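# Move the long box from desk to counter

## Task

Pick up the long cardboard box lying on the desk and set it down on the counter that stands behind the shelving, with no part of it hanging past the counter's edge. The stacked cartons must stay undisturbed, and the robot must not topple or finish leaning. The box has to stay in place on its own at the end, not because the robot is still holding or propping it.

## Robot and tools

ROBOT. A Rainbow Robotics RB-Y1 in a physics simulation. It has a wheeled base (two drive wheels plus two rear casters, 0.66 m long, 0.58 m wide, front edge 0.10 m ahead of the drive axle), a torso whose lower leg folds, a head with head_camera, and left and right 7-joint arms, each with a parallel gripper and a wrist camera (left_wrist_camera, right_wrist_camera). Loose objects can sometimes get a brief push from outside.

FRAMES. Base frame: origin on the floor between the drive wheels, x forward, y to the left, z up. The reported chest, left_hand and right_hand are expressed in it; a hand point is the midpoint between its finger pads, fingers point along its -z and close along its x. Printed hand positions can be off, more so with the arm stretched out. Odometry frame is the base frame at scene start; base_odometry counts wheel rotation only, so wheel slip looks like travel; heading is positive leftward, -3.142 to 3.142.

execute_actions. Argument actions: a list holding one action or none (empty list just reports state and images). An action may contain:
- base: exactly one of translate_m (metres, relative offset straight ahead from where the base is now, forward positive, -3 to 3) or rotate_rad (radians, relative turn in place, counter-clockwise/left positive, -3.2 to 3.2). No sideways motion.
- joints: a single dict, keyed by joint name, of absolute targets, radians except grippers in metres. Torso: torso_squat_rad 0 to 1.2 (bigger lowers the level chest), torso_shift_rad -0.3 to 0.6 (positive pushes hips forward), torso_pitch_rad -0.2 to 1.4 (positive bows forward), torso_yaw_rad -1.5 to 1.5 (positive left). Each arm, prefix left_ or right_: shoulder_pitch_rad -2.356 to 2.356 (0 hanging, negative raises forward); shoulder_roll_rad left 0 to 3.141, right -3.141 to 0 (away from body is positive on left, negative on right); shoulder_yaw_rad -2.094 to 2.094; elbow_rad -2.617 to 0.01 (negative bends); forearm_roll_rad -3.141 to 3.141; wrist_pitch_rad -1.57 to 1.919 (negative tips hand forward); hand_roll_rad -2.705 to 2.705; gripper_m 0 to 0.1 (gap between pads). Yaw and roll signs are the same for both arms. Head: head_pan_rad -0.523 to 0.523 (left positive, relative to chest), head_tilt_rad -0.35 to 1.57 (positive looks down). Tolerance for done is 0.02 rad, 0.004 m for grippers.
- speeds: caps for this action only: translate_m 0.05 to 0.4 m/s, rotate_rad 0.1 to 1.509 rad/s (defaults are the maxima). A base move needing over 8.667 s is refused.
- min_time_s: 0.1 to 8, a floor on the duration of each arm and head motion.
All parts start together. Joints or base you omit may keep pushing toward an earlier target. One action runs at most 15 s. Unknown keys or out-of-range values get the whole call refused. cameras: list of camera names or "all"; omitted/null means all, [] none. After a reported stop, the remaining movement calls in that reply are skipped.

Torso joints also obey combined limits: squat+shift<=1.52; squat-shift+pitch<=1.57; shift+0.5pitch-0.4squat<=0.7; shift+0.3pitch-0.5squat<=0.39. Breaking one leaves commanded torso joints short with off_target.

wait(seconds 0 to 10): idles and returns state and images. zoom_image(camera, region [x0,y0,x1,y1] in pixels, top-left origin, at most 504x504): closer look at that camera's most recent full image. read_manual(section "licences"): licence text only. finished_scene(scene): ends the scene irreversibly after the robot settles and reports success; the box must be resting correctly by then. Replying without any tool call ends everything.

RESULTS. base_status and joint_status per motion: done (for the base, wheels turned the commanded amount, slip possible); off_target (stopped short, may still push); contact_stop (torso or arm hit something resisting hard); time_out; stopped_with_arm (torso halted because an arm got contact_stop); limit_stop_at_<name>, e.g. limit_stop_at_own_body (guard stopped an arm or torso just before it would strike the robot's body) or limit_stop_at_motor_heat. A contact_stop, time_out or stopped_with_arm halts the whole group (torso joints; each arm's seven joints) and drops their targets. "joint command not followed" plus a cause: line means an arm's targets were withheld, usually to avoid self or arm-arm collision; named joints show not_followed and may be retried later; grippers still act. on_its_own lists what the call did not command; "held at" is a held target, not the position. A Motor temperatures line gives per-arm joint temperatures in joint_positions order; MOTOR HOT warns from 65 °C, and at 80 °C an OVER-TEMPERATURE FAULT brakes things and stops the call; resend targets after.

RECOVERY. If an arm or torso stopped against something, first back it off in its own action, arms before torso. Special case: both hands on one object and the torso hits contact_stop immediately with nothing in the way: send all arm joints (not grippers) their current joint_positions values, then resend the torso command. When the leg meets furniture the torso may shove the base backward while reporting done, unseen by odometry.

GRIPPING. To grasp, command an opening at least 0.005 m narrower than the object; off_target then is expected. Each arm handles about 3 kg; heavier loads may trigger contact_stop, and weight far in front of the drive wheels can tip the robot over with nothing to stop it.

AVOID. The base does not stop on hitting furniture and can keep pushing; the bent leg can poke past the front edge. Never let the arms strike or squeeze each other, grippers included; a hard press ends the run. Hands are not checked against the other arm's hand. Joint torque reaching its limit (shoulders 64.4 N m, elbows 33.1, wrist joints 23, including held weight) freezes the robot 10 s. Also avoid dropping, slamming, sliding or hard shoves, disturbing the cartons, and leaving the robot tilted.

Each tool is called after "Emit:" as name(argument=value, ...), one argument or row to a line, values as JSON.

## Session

Emit:
execute_actions(
  actions=[],
)

Scene clock: 0.00 s.
Motor temperatures (°C, as the motors report them): left_arm=[39 35 32 38 39 45 35] | right_arm=[36 35 39 41 44 47 39]
base_odometry: x=+0.000 y=+0.000 heading=+0.000 (m, m, rad; odometry frame)
base_status: not commanded
joint_positions: torso_squat_rad=+0.350 torso_shift_rad=+0.000 torso_pitch_rad=+0.000 torso_yaw_rad=+0.000 left_shoulder_pitch_rad=-0.001 left_shoulder_roll_rad=+0.024 left_shoulder_yaw_rad=+0.015 left_elbow_rad=-0.203 left_forearm_roll_rad=-0.031 left_wrist_pitch_rad=+0.036 left_hand_roll_rad=+0.019 left_gripper_m=+0.100 right_shoulder_pitch_rad=-0.006 right_shoulder_roll_rad=-0.052 right_shoulder_yaw_rad=-0.004 right_elbow_rad=-0.130 right_forearm_roll_rad=-0.006 right_wrist_pitch_rad=-0.048 right_hand_roll_rad=-0.026 right_gripper_m=+0.100 head_pan_rad=-0.001 head_tilt_rad=+0.401
joint_status: not commanded
chest: x=-0.2281 y=+0.0002 z=+1.2475 quat_wxyz=(+1.000, +0.000, +0.000, +0.000) (m; base frame)
left_hand: x=-0.1369 y=+0.2397 z=+0.5675 quat_wxyz=(+0.996, +0.013, -0.084, +0.000) (m; base frame)
right_hand: x=-0.1500 y=-0.2593 z=+0.5682 quat_wxyz=(+0.995, -0.024, -0.092, -0.015) (m; base frame)
pictures: head_camera, left_wrist_camera, right_wrist_camera
Images, in order (width x height): head_camera 896x504, left_wrist_camera 644x364, right_wrist_camera 644x364.

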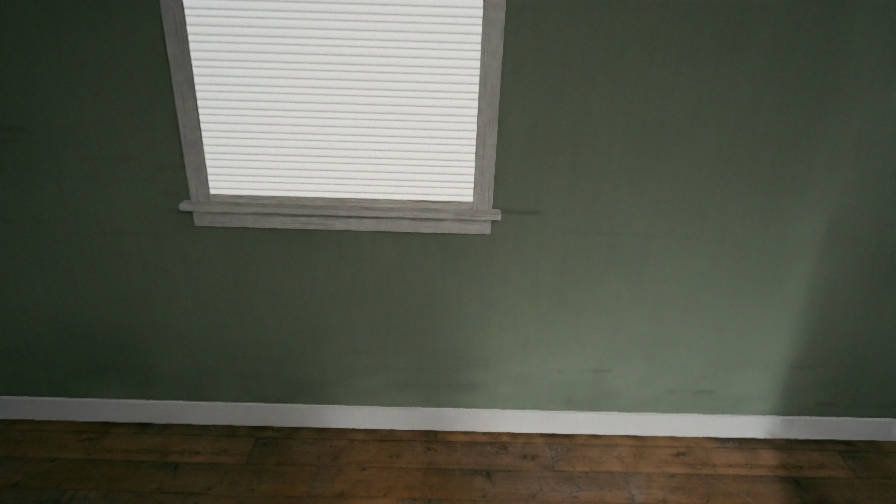

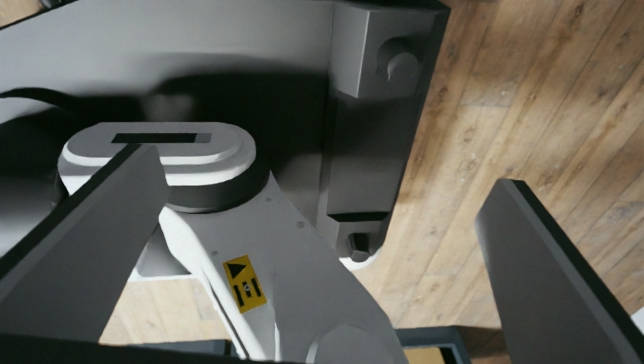

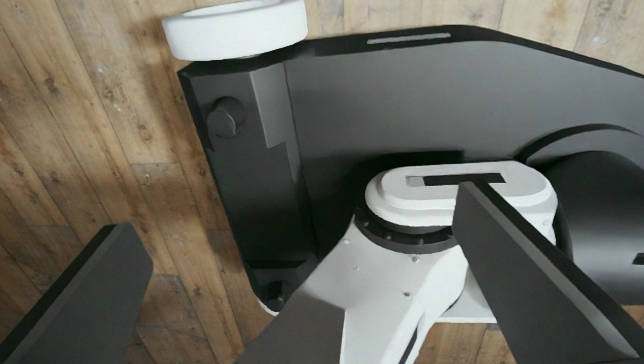

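Emit:
execute_actions(
  actions=[
    {"base":{"rotate_rad":1.57},"joints":{"head_tilt_rad":0.3}},
  ],
  cameras=["head_camera"],
)

Emit:
execute_actions(
  actions=[
    {"base":{"rotate_rad":1.57}},
  ],
  cameras=["head_camera"],
)

Emit:
execute_actions(
  actions=[
    {"base":{"rotate_rad":1.57}},
  ],
  cameras=["head_camera"],
)

Scene clock: 4.17 s.
Motor temperatures (°C, as the motors report them): left_arm=[39 35 32 38 39 45 35] | right_arm=[36 35 39 41 44 47 39]
base_odometry: x=+0.000 y=+0.000 heading=+1.569 (m, m, rad; odometry frame)
base_status: done
joint_positions: torso_squat_rad=+0.350 torso_shift_rad=+0.000 torso_pitch_rad=+0.000 torso_yaw_rad=+0.000 left_shoulder_pitch_rad=-0.001 left_shoulder_roll_rad=+0.024 left_shoulder_yaw_rad=+0.015 left_elbow_rad=-0.203 left_forearm_roll_rad=-0.031 left_wrist_pitch_rad=+0.036 left_hand_roll_rad=+0.019 left_gripper_m=+0.100 right_shoulder_pitch_rad=-0.006 right_shoulder_roll_rad=-0.052 right_shoulder_yaw_rad=-0.004 right_elbow_rad=-0.130 right_forearm_roll_rad=-0.006 right_wrist_pitch_rad=-0.048 right_hand_roll_rad=-0.026 right_gripper_m=+0.100 head_pan_rad=-0.001 head_tilt_rad=+0.300
joint_status: all done
chest: x=-0.2282 y=+0.0001 z=+1.2475 quat_wxyz=(+1.000, +0.000, +0.000, +0.000) (m; base frame)
left_hand: x=-0.1369 y=+0.2397 z=+0.5675 quat_wxyz=(+0.996, +0.014, -0.084, +0.000) (m; base frame)
right_hand: x=-0.1500 y=-0.2593 z=+0.5681 quat_wxyz=(+0.995, -0.024, -0.092, -0.015) (m; base frame)
pictures: head_camera
Images, in order (width x height): head_camera 896x504.

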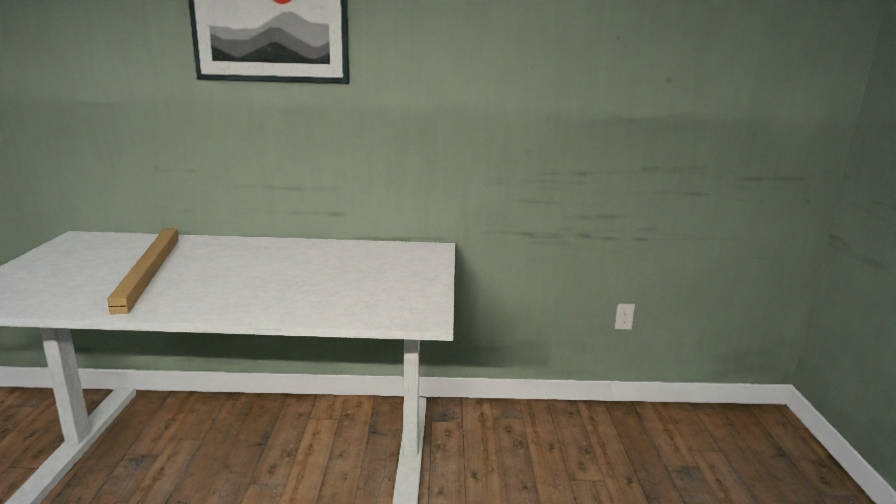

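Scene clock: 8.17 s.
Motor temperatures (°C, as the motors report them): left_arm=[39 35 32 38 39 45 35] | right_arm=[36 35 39 41 44 47 39]
base_odometry: x=+0.000 y=+0.000 heading=+3.139 (m, m, rad; odometry frame)
base_status: done
joint_positions: torso_squat_rad=+0.350 torso_shift_rad=+0.000 torso_pitch_rad=+0.000 torso_yaw_rad=+0.000 left_shoulder_pitch_rad=-0.001 left_shoulder_roll_rad=+0.024 left_shoulder_yaw_rad=+0.015 left_elbow_rad=-0.203 left_forearm_roll_rad=-0.031 left_wrist_pitch_rad=+0.036 left_hand_roll_rad=+0.019 left_gripper_m=+0.100 right_shoulder_pitch_rad=-0.006 right_shoulder_roll_rad=-0.052 right_shoulder_yaw_rad=-0.004 right_elbow_rad=-0.130 right_forearm_roll_rad=-0.006 right_wrist_pitch_rad=-0.048 right_hand_roll_rad=-0.026 right_gripper_m=+0.100 head_pan_rad=-0.001 head_tilt_rad=+0.300
joint_status: not commanded
chest: x=-0.2282 y=+0.0001 z=+1.2475 quat_wxyz=(+1.000, +0.000, +0.000, +0.000) (m; base frame)
left_hand: x=-0.1369 y=+0.2397 z=+0.5675 quat_wxyz=(+0.996, +0.014, -0.084, +0.000) (m; base frame)
right_hand: x=-0.1500 y=-0.2593 z=+0.5681 quat_wxyz=(+0.995, -0.024, -0.092, -0.015) (m; base frame)
pictures: head_camera
Images, in order (width x height): head_camera 896x504.

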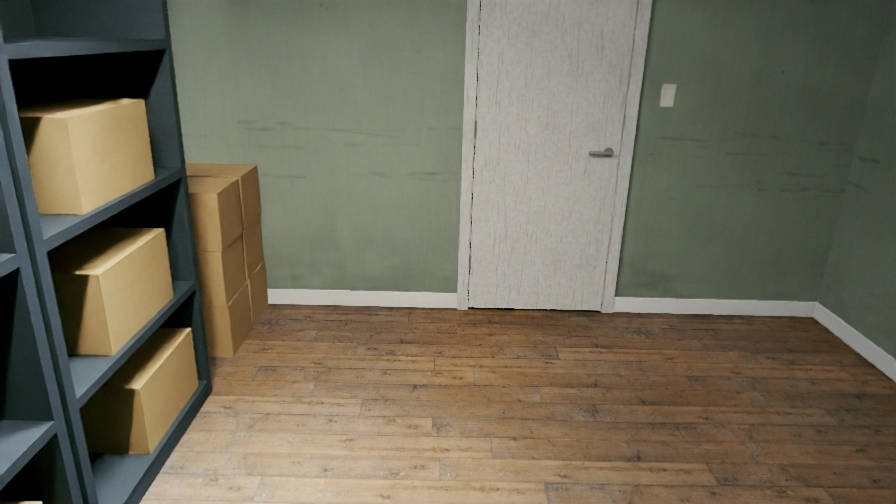

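Scene clock: 12.17 s.
Motor temperatures (°C, as the motors report them): left_arm=[39 35 32 38 39 45 35] | right_arm=[36 35 39 41 44 47 39]
base_odometry: x=+0.000 y=+0.000 heading=-1.575 (m, m, rad; odometry frame)
base_status: done
joint_positions: torso_squat_rad=+0.350 torso_shift_rad=+0.000 torso_pitch_rad=+0.000 torso_yaw_rad=+0.000 left_shoulder_pitch_rad=-0.001 left_shoulder_roll_rad=+0.024 left_shoulder_yaw_rad=+0.015 left_elbow_rad=-0.203 left_forearm_roll_rad=-0.031 left_wrist_pitch_rad=+0.036 left_hand_roll_rad=+0.019 left_gripper_m=+0.100 right_shoulder_pitch_rad=-0.006 right_shoulder_roll_rad=-0.052 right_shoulder_yaw_rad=-0.004 right_elbow_rad=-0.130 right_forearm_roll_rad=-0.006 right_wrist_pitch_rad=-0.048 right_hand_roll_rad=-0.026 right_gripper_m=+0.100 head_pan_rad=-0.001 head_tilt_rad=+0.300
joint_status: not commanded
chest: x=-0.2282 y=+0.0001 z=+1.2475 quat_wxyz=(+1.000, +0.000, +0.000, +0.000) (m; base frame)
left_hand: x=-0.1369 y=+0.2397 z=+0.5675 quat_wxyz=(+0.996, +0.014, -0.084, +0.000) (m; base frame)
right_hand: x=-0.1500 y=-0.2593 z=+0.5681 quat_wxyz=(+0.995, -0.024, -0.092, -0.015) (m; base frame)
pictures: head_camera
Images, in order (width x height): head_camera 896x504.

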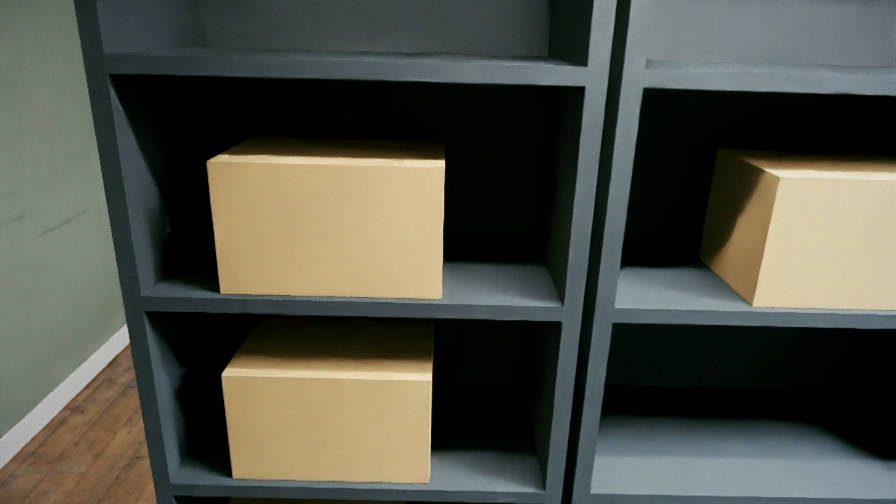

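Emit:
execute_actions(
  actions=[
    {"base":{"rotate_rad":-1.567}},
  ],
  cameras=[],
)

Emit:
execute_actions(
  actions=[
    {"base":{"translate_m":0.98},"joints":{"torso_squat_rad":0.1,"torso_pitch_rad":0.5,"torso_shift_rad":0.2,"left_shoulder_pitch_rad":-1.25,"left_elbow_rad":-0.9,"left_wrist_pitch_rad":1.65,"left_forearm_roll_rad":0.1,"left_hand_roll_rad":1.7,"left_shoulder_roll_rad":0.07,"left_shoulder_yaw_rad":-0.04}},
  ],
  cameras=[],
)

Emit:
execute_actions(
  actions=[
    {"base":{"rotate_rad":-1.57},"joints":{"head_tilt_rad":0.1}},
  ],
  cameras=["head_camera"],
)

Scene clock: 16.40 s.
Motor temperatures (°C, as the motors report them): left_arm=[39 35 32 38 39 45 35] | right_arm=[36 35 39 41 44 47 39]
base_odometry: x=+0.000 y=+0.000 heading=-3.141 (m, m, rad; odometry frame)
base_status: done
joint_positions: torso_squat_rad=+0.350 torso_shift_rad=+0.000 torso_pitch_rad=+0.000 torso_yaw_rad=+0.000 left_shoulder_pitch_rad=-0.001 left_shoulder_roll_rad=+0.024 left_shoulder_yaw_rad=+0.015 left_elbow_rad=-0.203 left_forearm_roll_rad=-0.031 left_wrist_pitch_rad=+0.036 left_hand_roll_rad=+0.019 left_gripper_m=+0.100 right_shoulder_pitch_rad=-0.006 right_shoulder_roll_rad=-0.052 right_shoulder_yaw_rad=-0.004 right_elbow_rad=-0.130 right_forearm_roll_rad=-0.006 right_wrist_pitch_rad=-0.048 right_hand_roll_rad=-0.026 right_gripper_m=+0.100 head_pan_rad=-0.001 head_tilt_rad=+0.300
joint_status: not commanded
chest: x=-0.2282 y=+0.0002 z=+1.2475 quat_wxyz=(+1.000, +0.000, +0.000, +0.000) (m; base frame)
left_hand: x=-0.1369 y=+0.2397 z=+0.5675 quat_wxyz=(+0.996, +0.013, -0.084, +0.000) (m; base frame)
right_hand: x=-0.1500 y=-0.2593 z=+0.5682 quat_wxyz=(+0.995, -0.024, -0.092, -0.015) (m; base frame)
pictures: none
No camera images: the call's "cameras" was empty. Leave "cameras" out to get every camera's image.

Scene clock: 20.40 s.
Motor temperatures (°C, as the motors report them): left_arm=[39 35 32 38 39 45 35] | right_arm=[36 35 39 41 44 47 39]
base_odometry: x=-0.980 y=+0.000 heading=-3.142 (m, m, rad; odometry frame)
base_status: done
joint_positions: torso_squat_rad=+0.100 torso_shift_rad=+0.200 torso_pitch_rad=+0.500 torso_yaw_rad=+0.000 left_shoulder_pitch_rad=-1.250 left_shoulder_roll_rad=+0.070 left_shoulder_yaw_rad=-0.040 left_elbow_rad=-0.900 left_forearm_roll_rad=+0.100 left_wrist_pitch_rad=+1.650 left_hand_roll_rad=+1.700 left_gripper_m=+0.100 right_shoulder_pitch_rad=-0.006 right_shoulder_roll_rad=-0.052 right_shoulder_yaw_rad=-0.004 right_elbow_rad=-0.130 right_forearm_roll_rad=-0.006 right_wrist_pitch_rad=-0.048 right_hand_roll_rad=-0.026 right_gripper_m=+0.100 head_pan_rad=-0.001 head_tilt_rad=+0.300
joint_status: all done
chest: x=+0.0587 y=+0.0001 z=+1.2347 quat_wxyz=(+0.969, +0.000, +0.247, +0.000) (m; base frame)
left_hand: x=+0.5153 y=+0.0812 z=+0.8545 quat_wxyz=(+0.792, +0.033, +0.009, +0.609) (m; base frame)
right_hand: x=-0.1982 y=-0.2593 z=+0.6010 quat_wxyz=(+0.987, -0.027, +0.157, -0.009) (m; base frame)
pictures: none
No camera images: the call's "cameras" was empty. Leave "cameras" out to get every camera's image.

Scene clock: 24.27 s.
Motor temperatures (°C, as the motors report them): left_arm=[39 35 32 38 39 45 35] | right_arm=[36 35 39 41 44 47 39]
base_odometry: x=-0.980 y=+0.000 heading=+1.572 (m, m, rad; odometry frame)
base_status: done
joint_positions: torso_squat_rad=+0.100 torso_shift_rad=+0.200 torso_pitch_rad=+0.500 torso_yaw_rad=+0.000 left_shoulder_pitch_rad=-1.250 left_shoulder_roll_rad=+0.070 left_shoulder_yaw_rad=-0.040 left_elbow_rad=-0.900 left_forearm_roll_rad=+0.100 left_wrist_pitch_rad=+1.650 left_hand_roll_rad=+1.700 left_gripper_m=+0.100 right_shoulder_pitch_rad=-0.006 right_shoulder_roll_rad=-0.052 right_shoulder_yaw_rad=-0.004 right_elbow_rad=-0.130 right_forearm_roll_rad=-0.006 right_wrist_pitch_rad=-0.048 right_hand_roll_rad=-0.026 right_gripper_m=+0.100 head_pan_rad=-0.001 head_tilt_rad=+0.100
joint_status: all done
chest: x=+0.0587 y=+0.0001 z=+1.2347 quat_wxyz=(+0.969, +0.000, +0.247, +0.000) (m; base frame)
left_hand: x=+0.5153 y=+0.0813 z=+0.8545 quat_wxyz=(+0.792, +0.033, +0.009, +0.609) (m; base frame)
right_hand: x=-0.1982 y=-0.2593 z=+0.6010 quat_wxyz=(+0.987, -0.027, +0.157, -0.009) (m; base frame)
pictures: head_camera
Images, in order (width x height): head_camera 896x504.

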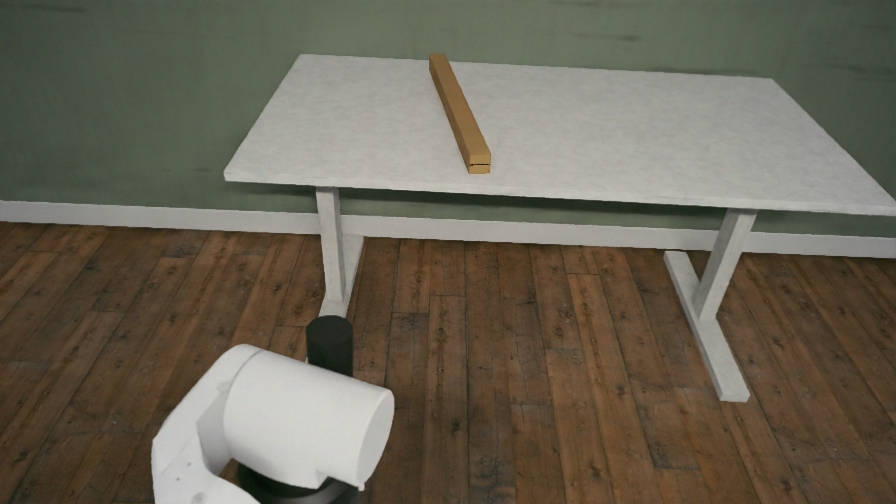

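Emit:
execute_actions(
  actions=[
    {"base":{"translate_m":1.1},"joints":{"torso_squat_rad":0.0,"torso_yaw_rad":-0.12,"left_hand_roll_rad":1.9,"head_tilt_rad":0.4}},
  ],
  cameras=["head_camera","left_wrist_camera"],
)

Scene clock: 28.70 s.
Motor temperatures (°C, as the motors report them): left_arm=[39 35 32 38 39 45 35] | right_arm=[36 35 39 41 44 47 39]
base_odometry: x=-0.981 y=+1.100 heading=+1.572 (m, m, rad; odometry frame)
base_status: done
joint_positions: torso_squat_rad=+0.000 torso_shift_rad=+0.200 torso_pitch_rad=+0.500 torso_yaw_rad=-0.120 left_shoulder_pitch_rad=-1.250 left_shoulder_roll_rad=+0.070 left_shoulder_yaw_rad=-0.040 left_elbow_rad=-0.900 left_forearm_roll_rad=+0.100 left_wrist_pitch_rad=+1.650 left_hand_roll_rad=+1.900 left_gripper_m=+0.100 right_shoulder_pitch_rad=-0.006 right_shoulder_roll_rad=-0.052 right_shoulder_yaw_rad=-0.004 right_elbow_rad=-0.130 right_forearm_roll_rad=-0.006 right_wrist_pitch_rad=-0.048 right_hand_roll_rad=-0.026 right_gripper_m=+0.100 head_pan_rad=-0.001 head_tilt_rad=+0.400
joint_status: all done
chest: x=+0.0594 y=+0.0001 z=+1.2381 quat_wxyz=(+0.967, -0.015, +0.247, -0.058) (m; base frame)
left_hand: x=+0.5208 y=+0.0110 z=+0.8553 quat_wxyz=(+0.763, +0.013, +0.024, +0.646) (m; base frame)
right_hand: x=-0.2253 y=-0.2668 z=+0.6195 quat_wxyz=(+0.984, -0.047, +0.158, -0.065) (m; base frame)
pictures: head_camera, left_wrist_camera
Images, in order (width x height): head_camera 896x504, left_wrist_camera 644x364.

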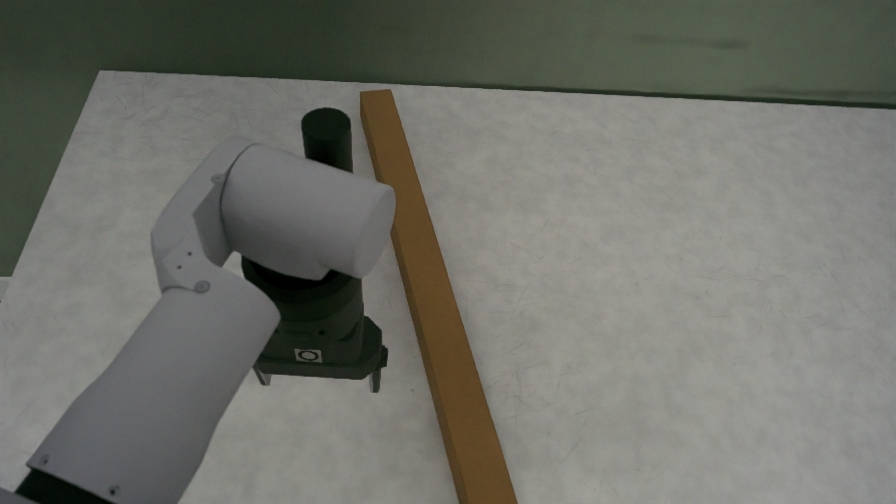

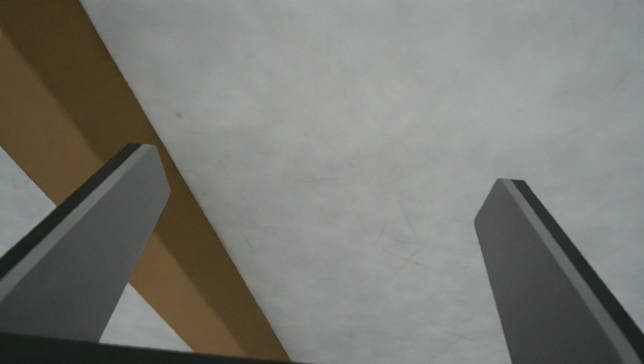

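Emit:
execute_actions(
  actions=[
    {"base":{"translate_m":0.05},"joints":{"torso_yaw_rad":-0.29,"left_hand_roll_rad":2.4}},
  ],
  cameras=["head_camera","left_wrist_camera"],
)

Scene clock: 30.07 s.
Motor temperatures (°C, as the motors report them): left_arm=[39 35 32 38 39 45 35] | right_arm=[36 35 39 41 44 47 39]
base_odometry: x=-0.981 y=+1.150 heading=+1.572 (m, m, rad; odometry frame)
base_status: done
joint_positions: torso_squat_rad=+0.000 torso_shift_rad=+0.200 torso_pitch_rad=+0.500 torso_yaw_rad=-0.290 left_shoulder_pitch_rad=-1.250 left_shoulder_roll_rad=+0.070 left_shoulder_yaw_rad=-0.040 left_elbow_rad=-0.900 left_forearm_roll_rad=+0.100 left_wrist_pitch_rad=+1.650 left_hand_roll_rad=+2.400 left_gripper_m=+0.100 right_shoulder_pitch_rad=-0.006 right_shoulder_roll_rad=-0.052 right_shoulder_yaw_rad=-0.004 right_elbow_rad=-0.130 right_forearm_roll_rad=-0.006 right_wrist_pitch_rad=-0.048 right_hand_roll_rad=-0.026 right_gripper_m=+0.100 head_pan_rad=-0.001 head_tilt_rad=+0.400
joint_status: all done
chest: x=+0.0593 y=+0.0001 z=+1.2381 quat_wxyz=(+0.959, -0.036, +0.245, -0.140) (m; base frame)
left_hand: x=+0.5150 y=-0.0887 z=+0.8585 quat_wxyz=(+0.639, -0.004, +0.052, +0.767) (m; base frame)
right_hand: x=-0.2655 y=-0.2709 z=+0.6415 quat_wxyz=(+0.974, -0.076, +0.158, -0.145) (m; base frame)
pictures: head_camera, left_wrist_camera
Images, in order (width x height): head_camera 896x504, left_wrist_camera 644x364.

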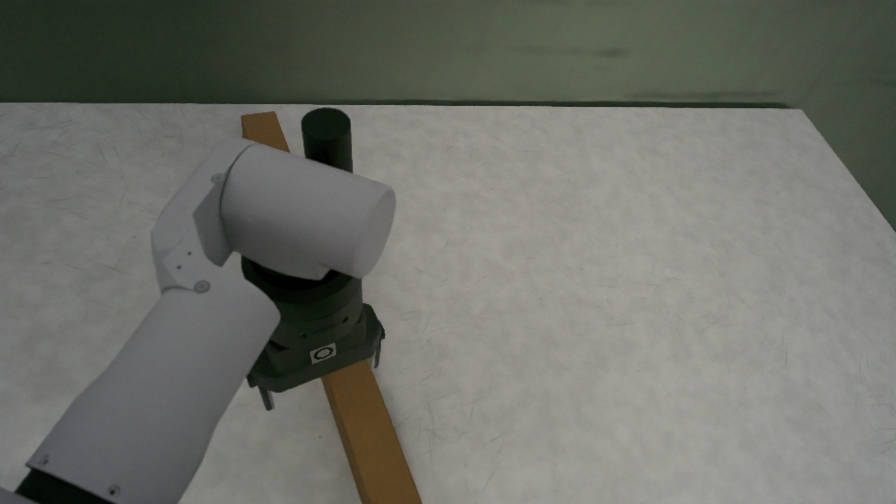

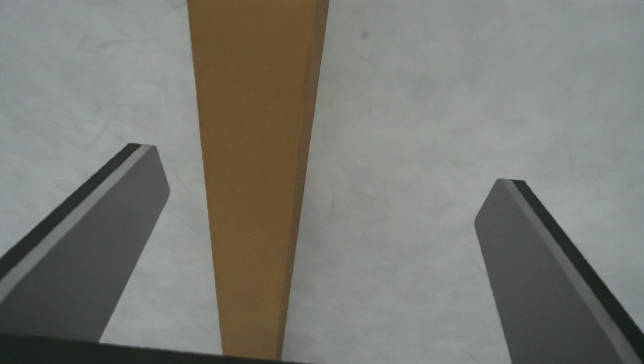

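Emit:
execute_actions(
  actions=[
    {"joints":{"torso_yaw_rad":-0.33,"left_hand_roll_rad":2.44,"torso_squat_rad":0.3}},
  ],
  cameras=["left_wrist_camera"],
)

Scene clock: 31.97 s.
Motor temperatures (°C, as the motors report them): left_arm=[39 35 32 38 39 45 35] | right_arm=[36 35 39 41 44 47 39]
base_odometry: x=-0.981 y=+1.150 heading=+1.572 (m, m, rad; odometry frame)
base_status: not commanded
joint_positions: torso_squat_rad=+0.300 torso_shift_rad=+0.200 torso_pitch_rad=+0.500 torso_yaw_rad=-0.330 left_shoulder_pitch_rad=-1.250 left_shoulder_roll_rad=+0.070 left_shoulder_yaw_rad=-0.040 left_elbow_rad=-0.900 left_forearm_roll_rad=+0.100 left_wrist_pitch_rad=+1.650 left_hand_roll_rad=+2.440 left_gripper_m=+0.100 right_shoulder_pitch_rad=-0.006 right_shoulder_roll_rad=-0.052 right_shoulder_yaw_rad=-0.004 right_elbow_rad=-0.130 right_forearm_roll_rad=-0.006 right_wrist_pitch_rad=-0.048 right_hand_roll_rad=-0.026 right_gripper_m=+0.100 head_pan_rad=-0.001 head_tilt_rad=+0.400
joint_status: all done
chest: x=+0.0531 y=+0.0001 z=+1.2075 quat_wxyz=(+0.956, -0.041, +0.244, -0.159) (m; base frame)
left_hand: x=+0.5053 y=-0.1119 z=+0.8298 quat_wxyz=(+0.637, -0.008, +0.059, +0.768) (m; base frame)
right_hand: x=-0.2812 y=-0.2707 z=+0.6160 quat_wxyz=(+0.970, -0.082, +0.158, -0.163) (m; base frame)
pictures: left_wrist_camera
Images, in order (width x height): left_wrist_camera 644x364.

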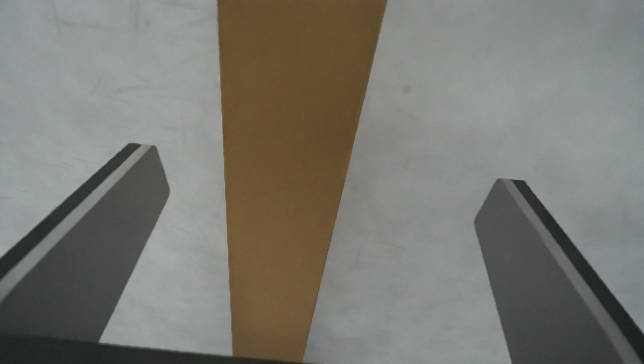

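Emit:
execute_actions(
  actions=[
    {"joints":{"torso_yaw_rad":-0.35,"torso_squat_rad":0.5}},
  ],
  cameras=["left_wrist_camera","head_camera"],
)

Emit:
execute_actions(
  actions=[
    {"joints":{"left_gripper_m":0.035}},
  ],
  cameras=[],
)

Emit:
execute_actions(
  actions=[
    {"joints":{"torso_squat_rad":0.1}},
  ],
  cameras=["head_camera"],
)

Scene clock: 33.53 s.
Motor temperatures (°C, as the motors report them): left_arm=[39 35 32 38 39 45 35] | right_arm=[36 35 39 41 44 47 39]
base_odometry: x=-0.981 y=+1.150 heading=+1.572 (m, m, rad; odometry frame)
base_status: not commanded
joint_positions: torso_squat_rad=+0.500 torso_shift_rad=+0.200 torso_pitch_rad=+0.500 torso_yaw_rad=-0.350 left_shoulder_pitch_rad=-1.250 left_shoulder_roll_rad=+0.070 left_shoulder_yaw_rad=-0.040 left_elbow_rad=-0.900 left_forearm_roll_rad=+0.100 left_wrist_pitch_rad=+1.650 left_hand_roll_rad=+2.440 left_gripper_m=+0.100 right_shoulder_pitch_rad=-0.006 right_shoulder_roll_rad=-0.052 right_shoulder_yaw_rad=-0.004 right_elbow_rad=-0.130 right_forearm_roll_rad=-0.006 right_wrist_pitch_rad=-0.048 right_hand_roll_rad=-0.026 right_gripper_m=+0.100 head_pan_rad=-0.001 head_tilt_rad=+0.400
joint_status: all done
chest: x=+0.0423 y=+0.0001 z=+1.1541 quat_wxyz=(+0.954, -0.043, +0.244, -0.169) (m; base frame)
left_hand: x=+0.4924 y=-0.1234 z=+0.7776 quat_wxyz=(+0.644, -0.010, +0.063, +0.763) (m; base frame)
right_hand: x=-0.2967 y=-0.2705 z=+0.5653 quat_wxyz=(+0.969, -0.085, +0.158, -0.172) (m; base frame)
pictures: head_camera, left_wrist_camera
Images, in order (width x height): head_camera 896x504, left_wrist_camera 644x364.

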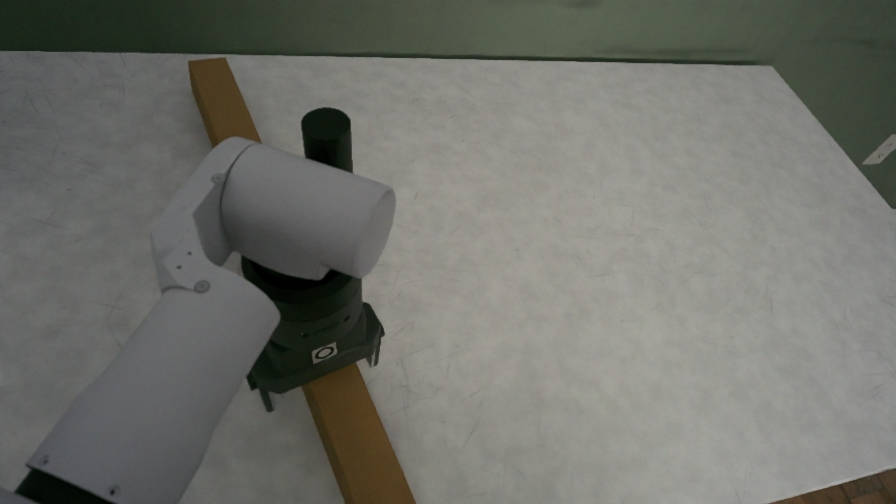

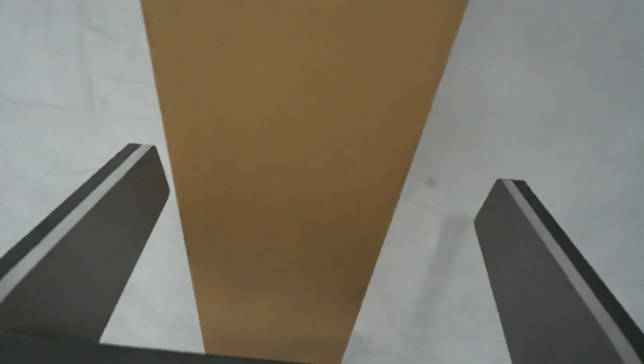

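Scene clock: 34.67 s.
Motor temperatures (°C, as the motors report them): left_arm=[39 35 32 38 39 45 35] | right_arm=[36 35 39 41 44 47 39]
base_odometry: x=-0.981 y=+1.150 heading=+1.572 (m, m, rad; odometry frame)
base_status: not commanded
joint_positions: torso_squat_rad=+0.500 torso_shift_rad=+0.200 torso_pitch_rad=+0.500 torso_yaw_rad=-0.350 left_shoulder_pitch_rad=-1.250 left_shoulder_roll_rad=+0.070 left_shoulder_yaw_rad=-0.040 left_elbow_rad=-0.900 left_forearm_roll_rad=+0.100 left_wrist_pitch_rad=+1.650 left_hand_roll_rad=+2.440 left_gripper_m=+0.052 right_shoulder_pitch_rad=-0.006 right_shoulder_roll_rad=-0.052 right_shoulder_yaw_rad=-0.004 right_elbow_rad=-0.130 right_forearm_roll_rad=-0.006 right_wrist_pitch_rad=-0.048 right_hand_roll_rad=-0.026 right_gripper_m=+0.100 head_pan_rad=-0.001 head_tilt_rad=+0.400
joint_status: left_gripper_m off_target (ended at +0.052, target +0.035)
chest: x=+0.0423 y=+0.0001 z=+1.1541 quat_wxyz=(+0.954, -0.043, +0.244, -0.169) (m; base frame)
left_hand: x=+0.4924 y=-0.1234 z=+0.7776 quat_wxyz=(+0.644, -0.010, +0.063, +0.763) (m; base frame)
right_hand: x=-0.2967 y=-0.2705 z=+0.5653 quat_wxyz=(+0.969, -0.085, +0.158, -0.172) (m; base frame)
pictures: none
No camera images: the call's "cameras" was empty. Leave "cameras" out to get every camera's image.

Scene clock: 36.83 s.
Motor temperatures (°C, as the motors report them): left_arm=[39 35 32 38 39 45 35] | right_arm=[36 35 39 41 44 47 39]
base_odometry: x=-0.981 y=+1.150 heading=+1.572 (m, m, rad; odometry frame)
base_status: not commanded
joint_positions: torso_squat_rad=+0.100 torso_shift_rad=+0.200 torso_pitch_rad=+0.500 torso_yaw_rad=-0.350 left_shoulder_pitch_rad=-1.250 left_shoulder_roll_rad=+0.070 left_shoulder_yaw_rad=-0.040 left_elbow_rad=-0.900 left_forearm_roll_rad=+0.100 left_wrist_pitch_rad=+1.650 left_hand_roll_rad=+2.440 left_gripper_m=+0.052 right_shoulder_pitch_rad=-0.006 right_shoulder_roll_rad=-0.052 right_shoulder_yaw_rad=-0.004 right_elbow_rad=-0.130 right_forearm_roll_rad=-0.006 right_wrist_pitch_rad=-0.048 right_hand_roll_rad=-0.026 right_gripper_m=+0.100 head_pan_rad=-0.001 head_tilt_rad=+0.400
joint_status: all done
chest: x=+0.0587 y=+0.0001 z=+1.2347 quat_wxyz=(+0.954, -0.043, +0.244, -0.169) (m; base frame)
left_hand: x=+0.5087 y=-0.1234 z=+0.8580 quat_wxyz=(+0.644, -0.010, +0.063, +0.763) (m; base frame)
right_hand: x=-0.2804 y=-0.2705 z=+0.6459 quat_wxyz=(+0.969, -0.085, +0.158, -0.172) (m; base frame)
pictures: head_camera
Images, in order (width x height): head_camera 896x504.

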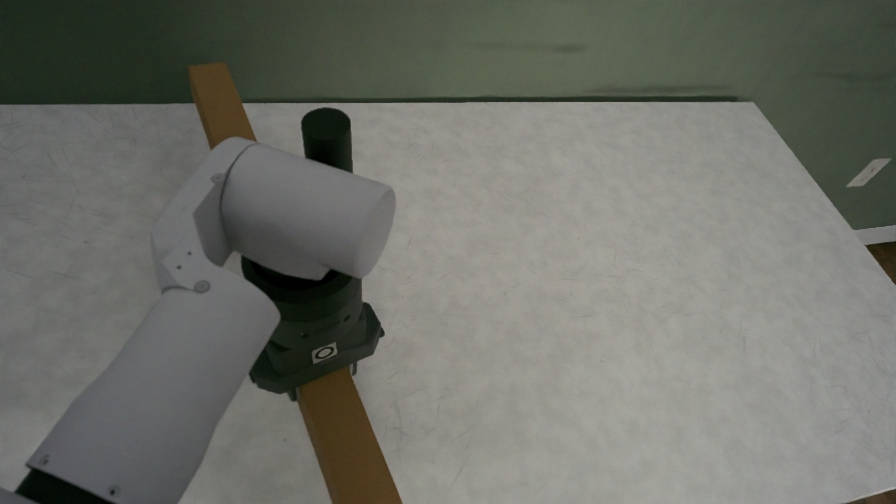

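Emit:
execute_actions(
  actions=[
    {"base":{"translate_m":-0.95},"joints":{"torso_yaw_rad":0,"left_hand_roll_rad":1.92}},
  ],
  cameras=[],
)

Emit:
execute_actions(
  actions=[
    {"base":{"rotate_rad":-1.572},"joints":{"head_tilt_rad":0.0}},
  ],
  cameras=["head_camera"],
)

Emit:
execute_actions(
  actions=[
    {"base":{"translate_m":1.35}},
  ],
  cameras=["head_camera"],
)

Scene clock: 41.17 s.
Motor temperatures (°C, as the motors report them): left_arm=[39 35 32 38 39 45 35] | right_arm=[36 35 39 41 44 47 39]
base_odometry: x=-0.980 y=+0.200 heading=+1.572 (m, m, rad; odometry frame)
base_status: done
joint_positions: torso_squat_rad=+0.100 torso_shift_rad=+0.200 torso_pitch_rad=+0.500 torso_yaw_rad=+0.000 left_shoulder_pitch_rad=-1.250 left_shoulder_roll_rad=+0.070 left_shoulder_yaw_rad=-0.040 left_elbow_rad=-0.900 left_forearm_roll_rad=+0.100 left_wrist_pitch_rad=+1.650 left_hand_roll_rad=+1.920 left_gripper_m=+0.052 right_shoulder_pitch_rad=-0.006 right_shoulder_roll_rad=-0.052 right_shoulder_yaw_rad=-0.004 right_elbow_rad=-0.130 right_forearm_roll_rad=-0.006 right_wrist_pitch_rad=-0.048 right_hand_roll_rad=-0.026 right_gripper_m=+0.100 head_pan_rad=-0.001 head_tilt_rad=+0.400
joint_status: all done
chest: x=+0.0586 y=+0.0002 z=+1.2347 quat_wxyz=(+0.969, +0.000, +0.247, +0.000) (m; base frame)
left_hand: x=+0.5152 y=+0.0816 z=+0.8544 quat_wxyz=(+0.720, +0.034, +0.006, +0.693) (m; base frame)
right_hand: x=-0.1981 y=-0.2593 z=+0.6009 quat_wxyz=(+0.987, -0.027, +0.157, -0.009) (m; base frame)
pictures: none
No camera images: the call's "cameras" was empty. Leave "cameras" out to get every camera's image.

Scene clock: 45.03 s.
Motor temperatures (°C, as the motors report them): left_arm=[39 35 32 38 39 45 35] | right_arm=[36 35 39 41 44 47 39]
base_odometry: x=-0.980 y=+0.200 heading=+0.000 (m, m, rad; odometry frame)
base_status: done
joint_positions: torso_squat_rad=+0.100 torso_shift_rad=+0.200 torso_pitch_rad=+0.500 torso_yaw_rad=+0.000 left_shoulder_pitch_rad=-1.250 left_shoulder_roll_rad=+0.070 left_shoulder_yaw_rad=-0.040 left_elbow_rad=-0.900 left_forearm_roll_rad=+0.100 left_wrist_pitch_rad=+1.650 left_hand_roll_rad=+1.920 left_gripper_m=+0.052 right_shoulder_pitch_rad=-0.006 right_shoulder_roll_rad=-0.052 right_shoulder_yaw_rad=-0.004 right_elbow_rad=-0.130 right_forearm_roll_rad=-0.006 right_wrist_pitch_rad=-0.048 right_hand_roll_rad=-0.026 right_gripper_m=+0.100 head_pan_rad=-0.001 head_tilt_rad=+0.000
joint_status: all done
chest: x=+0.0586 y=+0.0002 z=+1.2347 quat_wxyz=(+0.969, +0.000, +0.247, +0.000) (m; base frame)
left_hand: x=+0.5152 y=+0.0816 z=+0.8544 quat_wxyz=(+0.720, +0.034, +0.006, +0.693) (m; base frame)
right_hand: x=-0.1981 y=-0.2593 z=+0.6009 quat_wxyz=(+0.987, -0.027, +0.157, -0.009) (m; base frame)
pictures: head_camera
Images, in order (width x height): head_camera 896x504.

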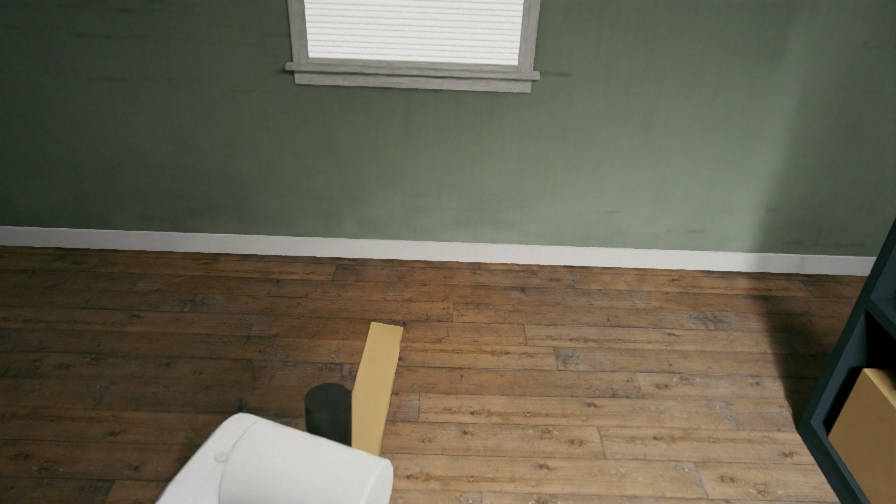

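Scene clock: 49.87 s.
Motor temperatures (°C, as the motors report them): left_arm=[39 35 32 38 39 45 35] | right_arm=[36 35 39 41 44 47 39]
base_odometry: x=+0.370 y=+0.200 heading=+0.000 (m, m, rad; odometry frame)
base_status: done
joint_positions: torso_squat_rad=+0.100 torso_shift_rad=+0.200 torso_pitch_rad=+0.500 torso_yaw_rad=+0.000 left_shoulder_pitch_rad=-1.250 left_shoulder_roll_rad=+0.070 left_shoulder_yaw_rad=-0.040 left_elbow_rad=-0.900 left_forearm_roll_rad=+0.100 left_wrist_pitch_rad=+1.650 left_hand_roll_rad=+1.920 left_gripper_m=+0.052 right_shoulder_pitch_rad=-0.006 right_shoulder_roll_rad=-0.052 right_shoulder_yaw_rad=-0.004 right_elbow_rad=-0.130 right_forearm_roll_rad=-0.006 right_wrist_pitch_rad=-0.048 right_hand_roll_rad=-0.026 right_gripper_m=+0.100 head_pan_rad=-0.001 head_tilt_rad=+0.000
joint_status: not commanded
chest: x=+0.0587 y=+0.0002 z=+1.2347 quat_wxyz=(+0.969, +0.000, +0.247, +0.000) (m; base frame)
left_hand: x=+0.5153 y=+0.0815 z=+0.8544 quat_wxyz=(+0.720, +0.034, +0.006, +0.693) (m; base frame)
right_hand: x=-0.1982 y=-0.2593 z=+0.6009 quat_wxyz=(+0.987, -0.027, +0.157, -0.009) (m; base frame)
pictures: head_camera
Images, in order (width x height): head_camera 896x504.

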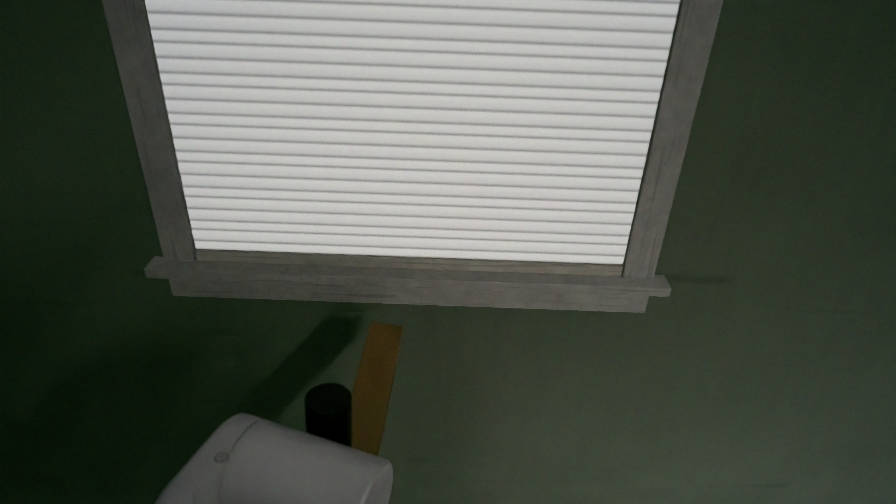

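Close to wall; turn right.

Emit:
execute_actions(
  actions=[
    {"base":{"rotate_rad":-1.0},"joints":{"head_pan_rad":-0.2,"head_tilt_rad":0.15}},
  ],
  cameras=["head_camera"],
)

Scene clock: 53.07 s.
Motor temperatures (°C, as the motors report them): left_arm=[39 35 32 38 39 45 35] | right_arm=[37 35 39 41 44 47 39]
base_odometry: x=+0.370 y=+0.200 heading=-0.999 (m, m, rad; odometry frame)
base_status: done
joint_positions: torso_squat_rad=+0.100 torso_shift_rad=+0.200 torso_pitch_rad=+0.500 torso_yaw_rad=+0.000 left_shoulder_pitch_rad=-1.250 left_shoulder_roll_rad=+0.070 left_shoulder_yaw_rad=-0.040 left_elbow_rad=-0.900 left_forearm_roll_rad=+0.100 left_wrist_pitch_rad=+1.650 left_hand_roll_rad=+1.920 left_gripper_m=+0.052 right_shoulder_pitch_rad=-0.006 right_shoulder_roll_rad=-0.052 right_shoulder_yaw_rad=-0.004 right_elbow_rad=-0.130 right_forearm_roll_rad=-0.006 right_wrist_pitch_rad=-0.048 right_hand_roll_rad=-0.026 right_gripper_m=+0.100 head_pan_rad=-0.200 head_tilt_rad=+0.150
joint_status: all done
chest: x=+0.0587 y=+0.0002 z=+1.2347 quat_wxyz=(+0.969, +0.000, +0.247, +0.000) (m; base frame)
left_hand: x=+0.5153 y=+0.0815 z=+0.8544 quat_wxyz=(+0.720, +0.034, +0.006, +0.693) (m; base frame)
right_hand: x=-0.1982 y=-0.2593 z=+0.6009 quat_wxyz=(+0.987, -0.027, +0.157, -0.009) (m; base frame)
pictures: head_camera
Images, in order (width x height): head_camera 896x504.

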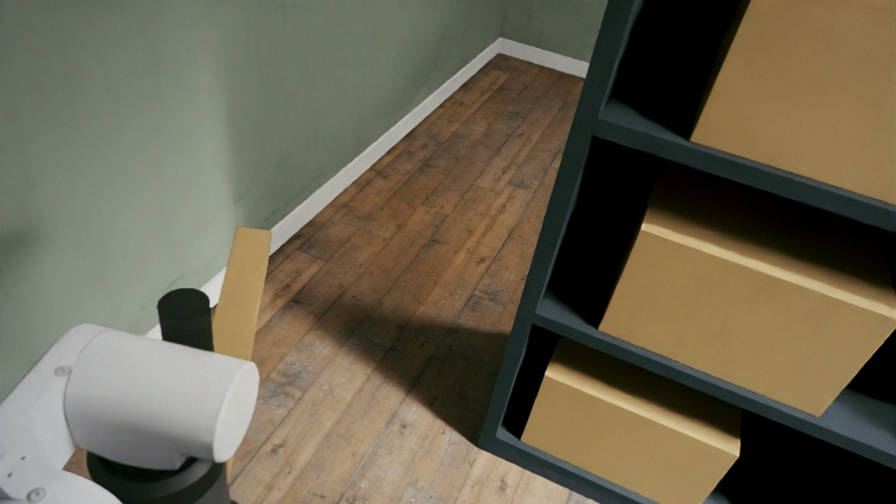

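Emit:
execute_actions(
  actions=[
    {"base":{"rotate_rad":0.22},"joints":{"left_hand_roll_rad":1.15,"head_pan_rad":0},"min_time_s":1.5},
  ],
  cameras=[],
)

Emit:
execute_actions(
  actions=[
    {"base":{"translate_m":1.0},"speeds":{"translate_m":0.3}},
  ],
  cameras=["head_camera","right_wrist_camera"],
)

Scene clock: 55.30 s.
Motor temperatures (°C, as the motors report them): left_arm=[39 35 32 38 39 45 35] | right_arm=[37 35 39 41 44 47 39]
base_odometry: x=+0.370 y=+0.200 heading=-0.780 (m, m, rad; odometry frame)
base_status: done
joint_positions: torso_squat_rad=+0.100 torso_shift_rad=+0.200 torso_pitch_rad=+0.500 torso_yaw_rad=+0.000 left_shoulder_pitch_rad=-1.250 left_shoulder_roll_rad=+0.070 left_shoulder_yaw_rad=-0.040 left_elbow_rad=-0.900 left_forearm_roll_rad=+0.100 left_wrist_pitch_rad=+1.650 left_hand_roll_rad=+1.150 left_gripper_m=+0.052 right_shoulder_pitch_rad=-0.006 right_shoulder_roll_rad=-0.052 right_shoulder_yaw_rad=-0.004 right_elbow_rad=-0.130 right_forearm_roll_rad=-0.006 right_wrist_pitch_rad=-0.048 right_hand_roll_rad=-0.026 right_gripper_m=+0.100 head_pan_rad=+0.000 head_tilt_rad=+0.150
joint_status: all done
chest: x=+0.0587 y=+0.0002 z=+1.2347 quat_wxyz=(+0.969, +0.000, +0.247, +0.000) (m; base frame)
left_hand: x=+0.5153 y=+0.0815 z=+0.8544 quat_wxyz=(+0.928, +0.029, +0.018, +0.371) (m; base frame)
right_hand: x=-0.1982 y=-0.2593 z=+0.6009 quat_wxyz=(+0.987, -0.027, +0.157, -0.009) (m; base frame)
pictures: none
No camera images: the call's "cameras" was empty. Leave "cameras" out to get every camera's image.

Scene clock: 68.77 s.
Motor temperatures (°C, as the motors report them): left_arm=[40 39 33 38 39 45 35] | right_arm=[37 35 39 41 44 47 39]
TORQUE FAULT: left_shoulder_roll_rad reached its load limit. The robot stopped for 10 seconds, dropped its targets and accepts commands again. The stop added 9.1 s to the call and to motion_time.
base_odometry: x=+1.037 y=-0.460 heading=-0.783 (m, m, rad; odometry frame)
base_status: translate_m torque_fault (by the wheels' count: +0.938 of +1.000)
joint_positions: torso_squat_rad=+0.100 torso_shift_rad=+0.198 torso_pitch_rad=+0.497 torso_yaw_rad=-0.001 left_shoulder_pitch_rad=-1.246 left_shoulder_roll_rad=+0.043 left_shoulder_yaw_rad=-0.049 left_elbow_rad=-0.899 left_forearm_roll_rad=+0.100 left_wrist_pitch_rad=+1.650 left_hand_roll_rad=+1.150 left_gripper_m=+0.052 right_shoulder_pitch_rad=-0.006 right_shoulder_roll_rad=-0.052 right_shoulder_yaw_rad=-0.004 right_elbow_rad=-0.130 right_forearm_roll_rad=-0.006 right_wrist_pitch_rad=-0.048 right_hand_roll_rad=-0.026 right_gripper_m=+0.100 head_pan_rad=+0.000 head_tilt_rad=+0.150
joint_status: not commanded
chest: x=+0.0566 y=-0.0014 z=+1.2353 quat_wxyz=(+0.969, +0.001, +0.246, -0.001) (m; base frame)
left_hand: x=+0.5058 y=+0.0644 z=+0.8534 quat_wxyz=(+0.932, +0.026, +0.024, +0.360) (m; base frame)
right_hand: x=-0.1988 y=-0.2595 z=+0.6004 quat_wxyz=(+0.987, -0.026, +0.156, -0.009) (m; base frame)
pictures: head_camera, right_wrist_camera
Images, in order (width x height): head_camera 896x504, right_wrist_camera 644x364.

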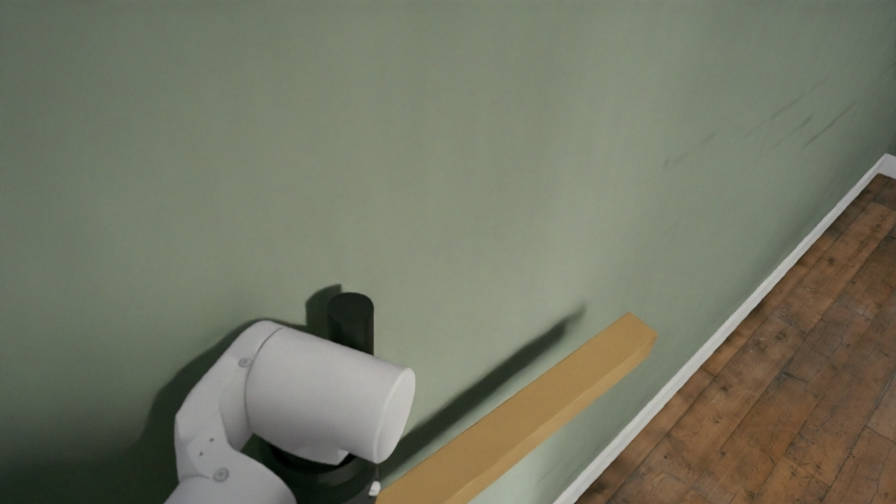

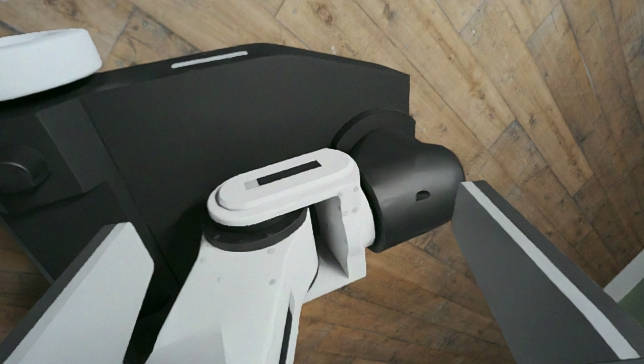

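Emit:
execute_actions(
  actions=[
    {"base":{"translate_m":-0.1}},
  ],
  cameras=[],
)

Emit:
execute_actions(
  actions=[
    {"base":{"rotate_rad":-0.79},"joints":{"left_hand_roll_rad":1.95,"head_tilt_rad":0.3,"head_pan_rad":-0.3},"min_time_s":2.5},
  ],
  cameras=["head_camera","right_wrist_camera"],
)

Scene clock: 78.83 s.
Motor temperatures (°C, as the motors report them): left_arm=[40 39 33 39 39 45 35] | right_arm=[37 35 39 41 44 47 39]
TORQUE FAULT: left_shoulder_roll_rad reached its load limit. The robot stopped for 10 seconds, dropped its targets and accepts commands again. The robot was already stopped when this call's commands were due to start, so it ran none of them. The stop added 9.0 s to the call and to motion_time.
base_odometry: x=+1.037 y=-0.460 heading=-0.782 (m, m, rad; odometry frame)
base_status: translate_m not_run
joint_positions: torso_squat_rad=+0.100 torso_shift_rad=+0.199 torso_pitch_rad=+0.499 torso_yaw_rad=-0.001 left_shoulder_pitch_rad=-1.245 left_shoulder_roll_rad=+0.034 left_shoulder_yaw_rad=-0.053 left_elbow_rad=-0.899 left_forearm_roll_rad=+0.100 left_wrist_pitch_rad=+1.650 left_hand_roll_rad=+1.150 left_gripper_m=+0.052 right_shoulder_pitch_rad=-0.006 right_shoulder_roll_rad=-0.052 right_shoulder_yaw_rad=-0.004 right_elbow_rad=-0.130 right_forearm_roll_rad=-0.006 right_wrist_pitch_rad=-0.048 right_hand_roll_rad=-0.026 right_gripper_m=+0.100 head_pan_rad=+0.000 head_tilt_rad=+0.150
joint_status: not commanded
on_its_own: left_shoulder_roll_rad is held at +0.043, not at your +0.070, since a torque_fault
chest: x=+0.0577 y=-0.0007 z=+1.2350 quat_wxyz=(+0.969, +0.001, +0.247, +0.000) (m; base frame)
left_hand: x=+0.5035 y=+0.0603 z=+0.8516 quat_wxyz=(+0.934, +0.025, +0.027, +0.356) (m; base frame)
right_hand: x=-0.1985 y=-0.2594 z=+0.6007 quat_wxyz=(+0.987, -0.027, +0.156, -0.009) (m; base frame)
pictures: none
No camera images: the call's "cameras" was empty. Leave "cameras" out to get every camera's image.

not run: a stop came earlier in this reply.


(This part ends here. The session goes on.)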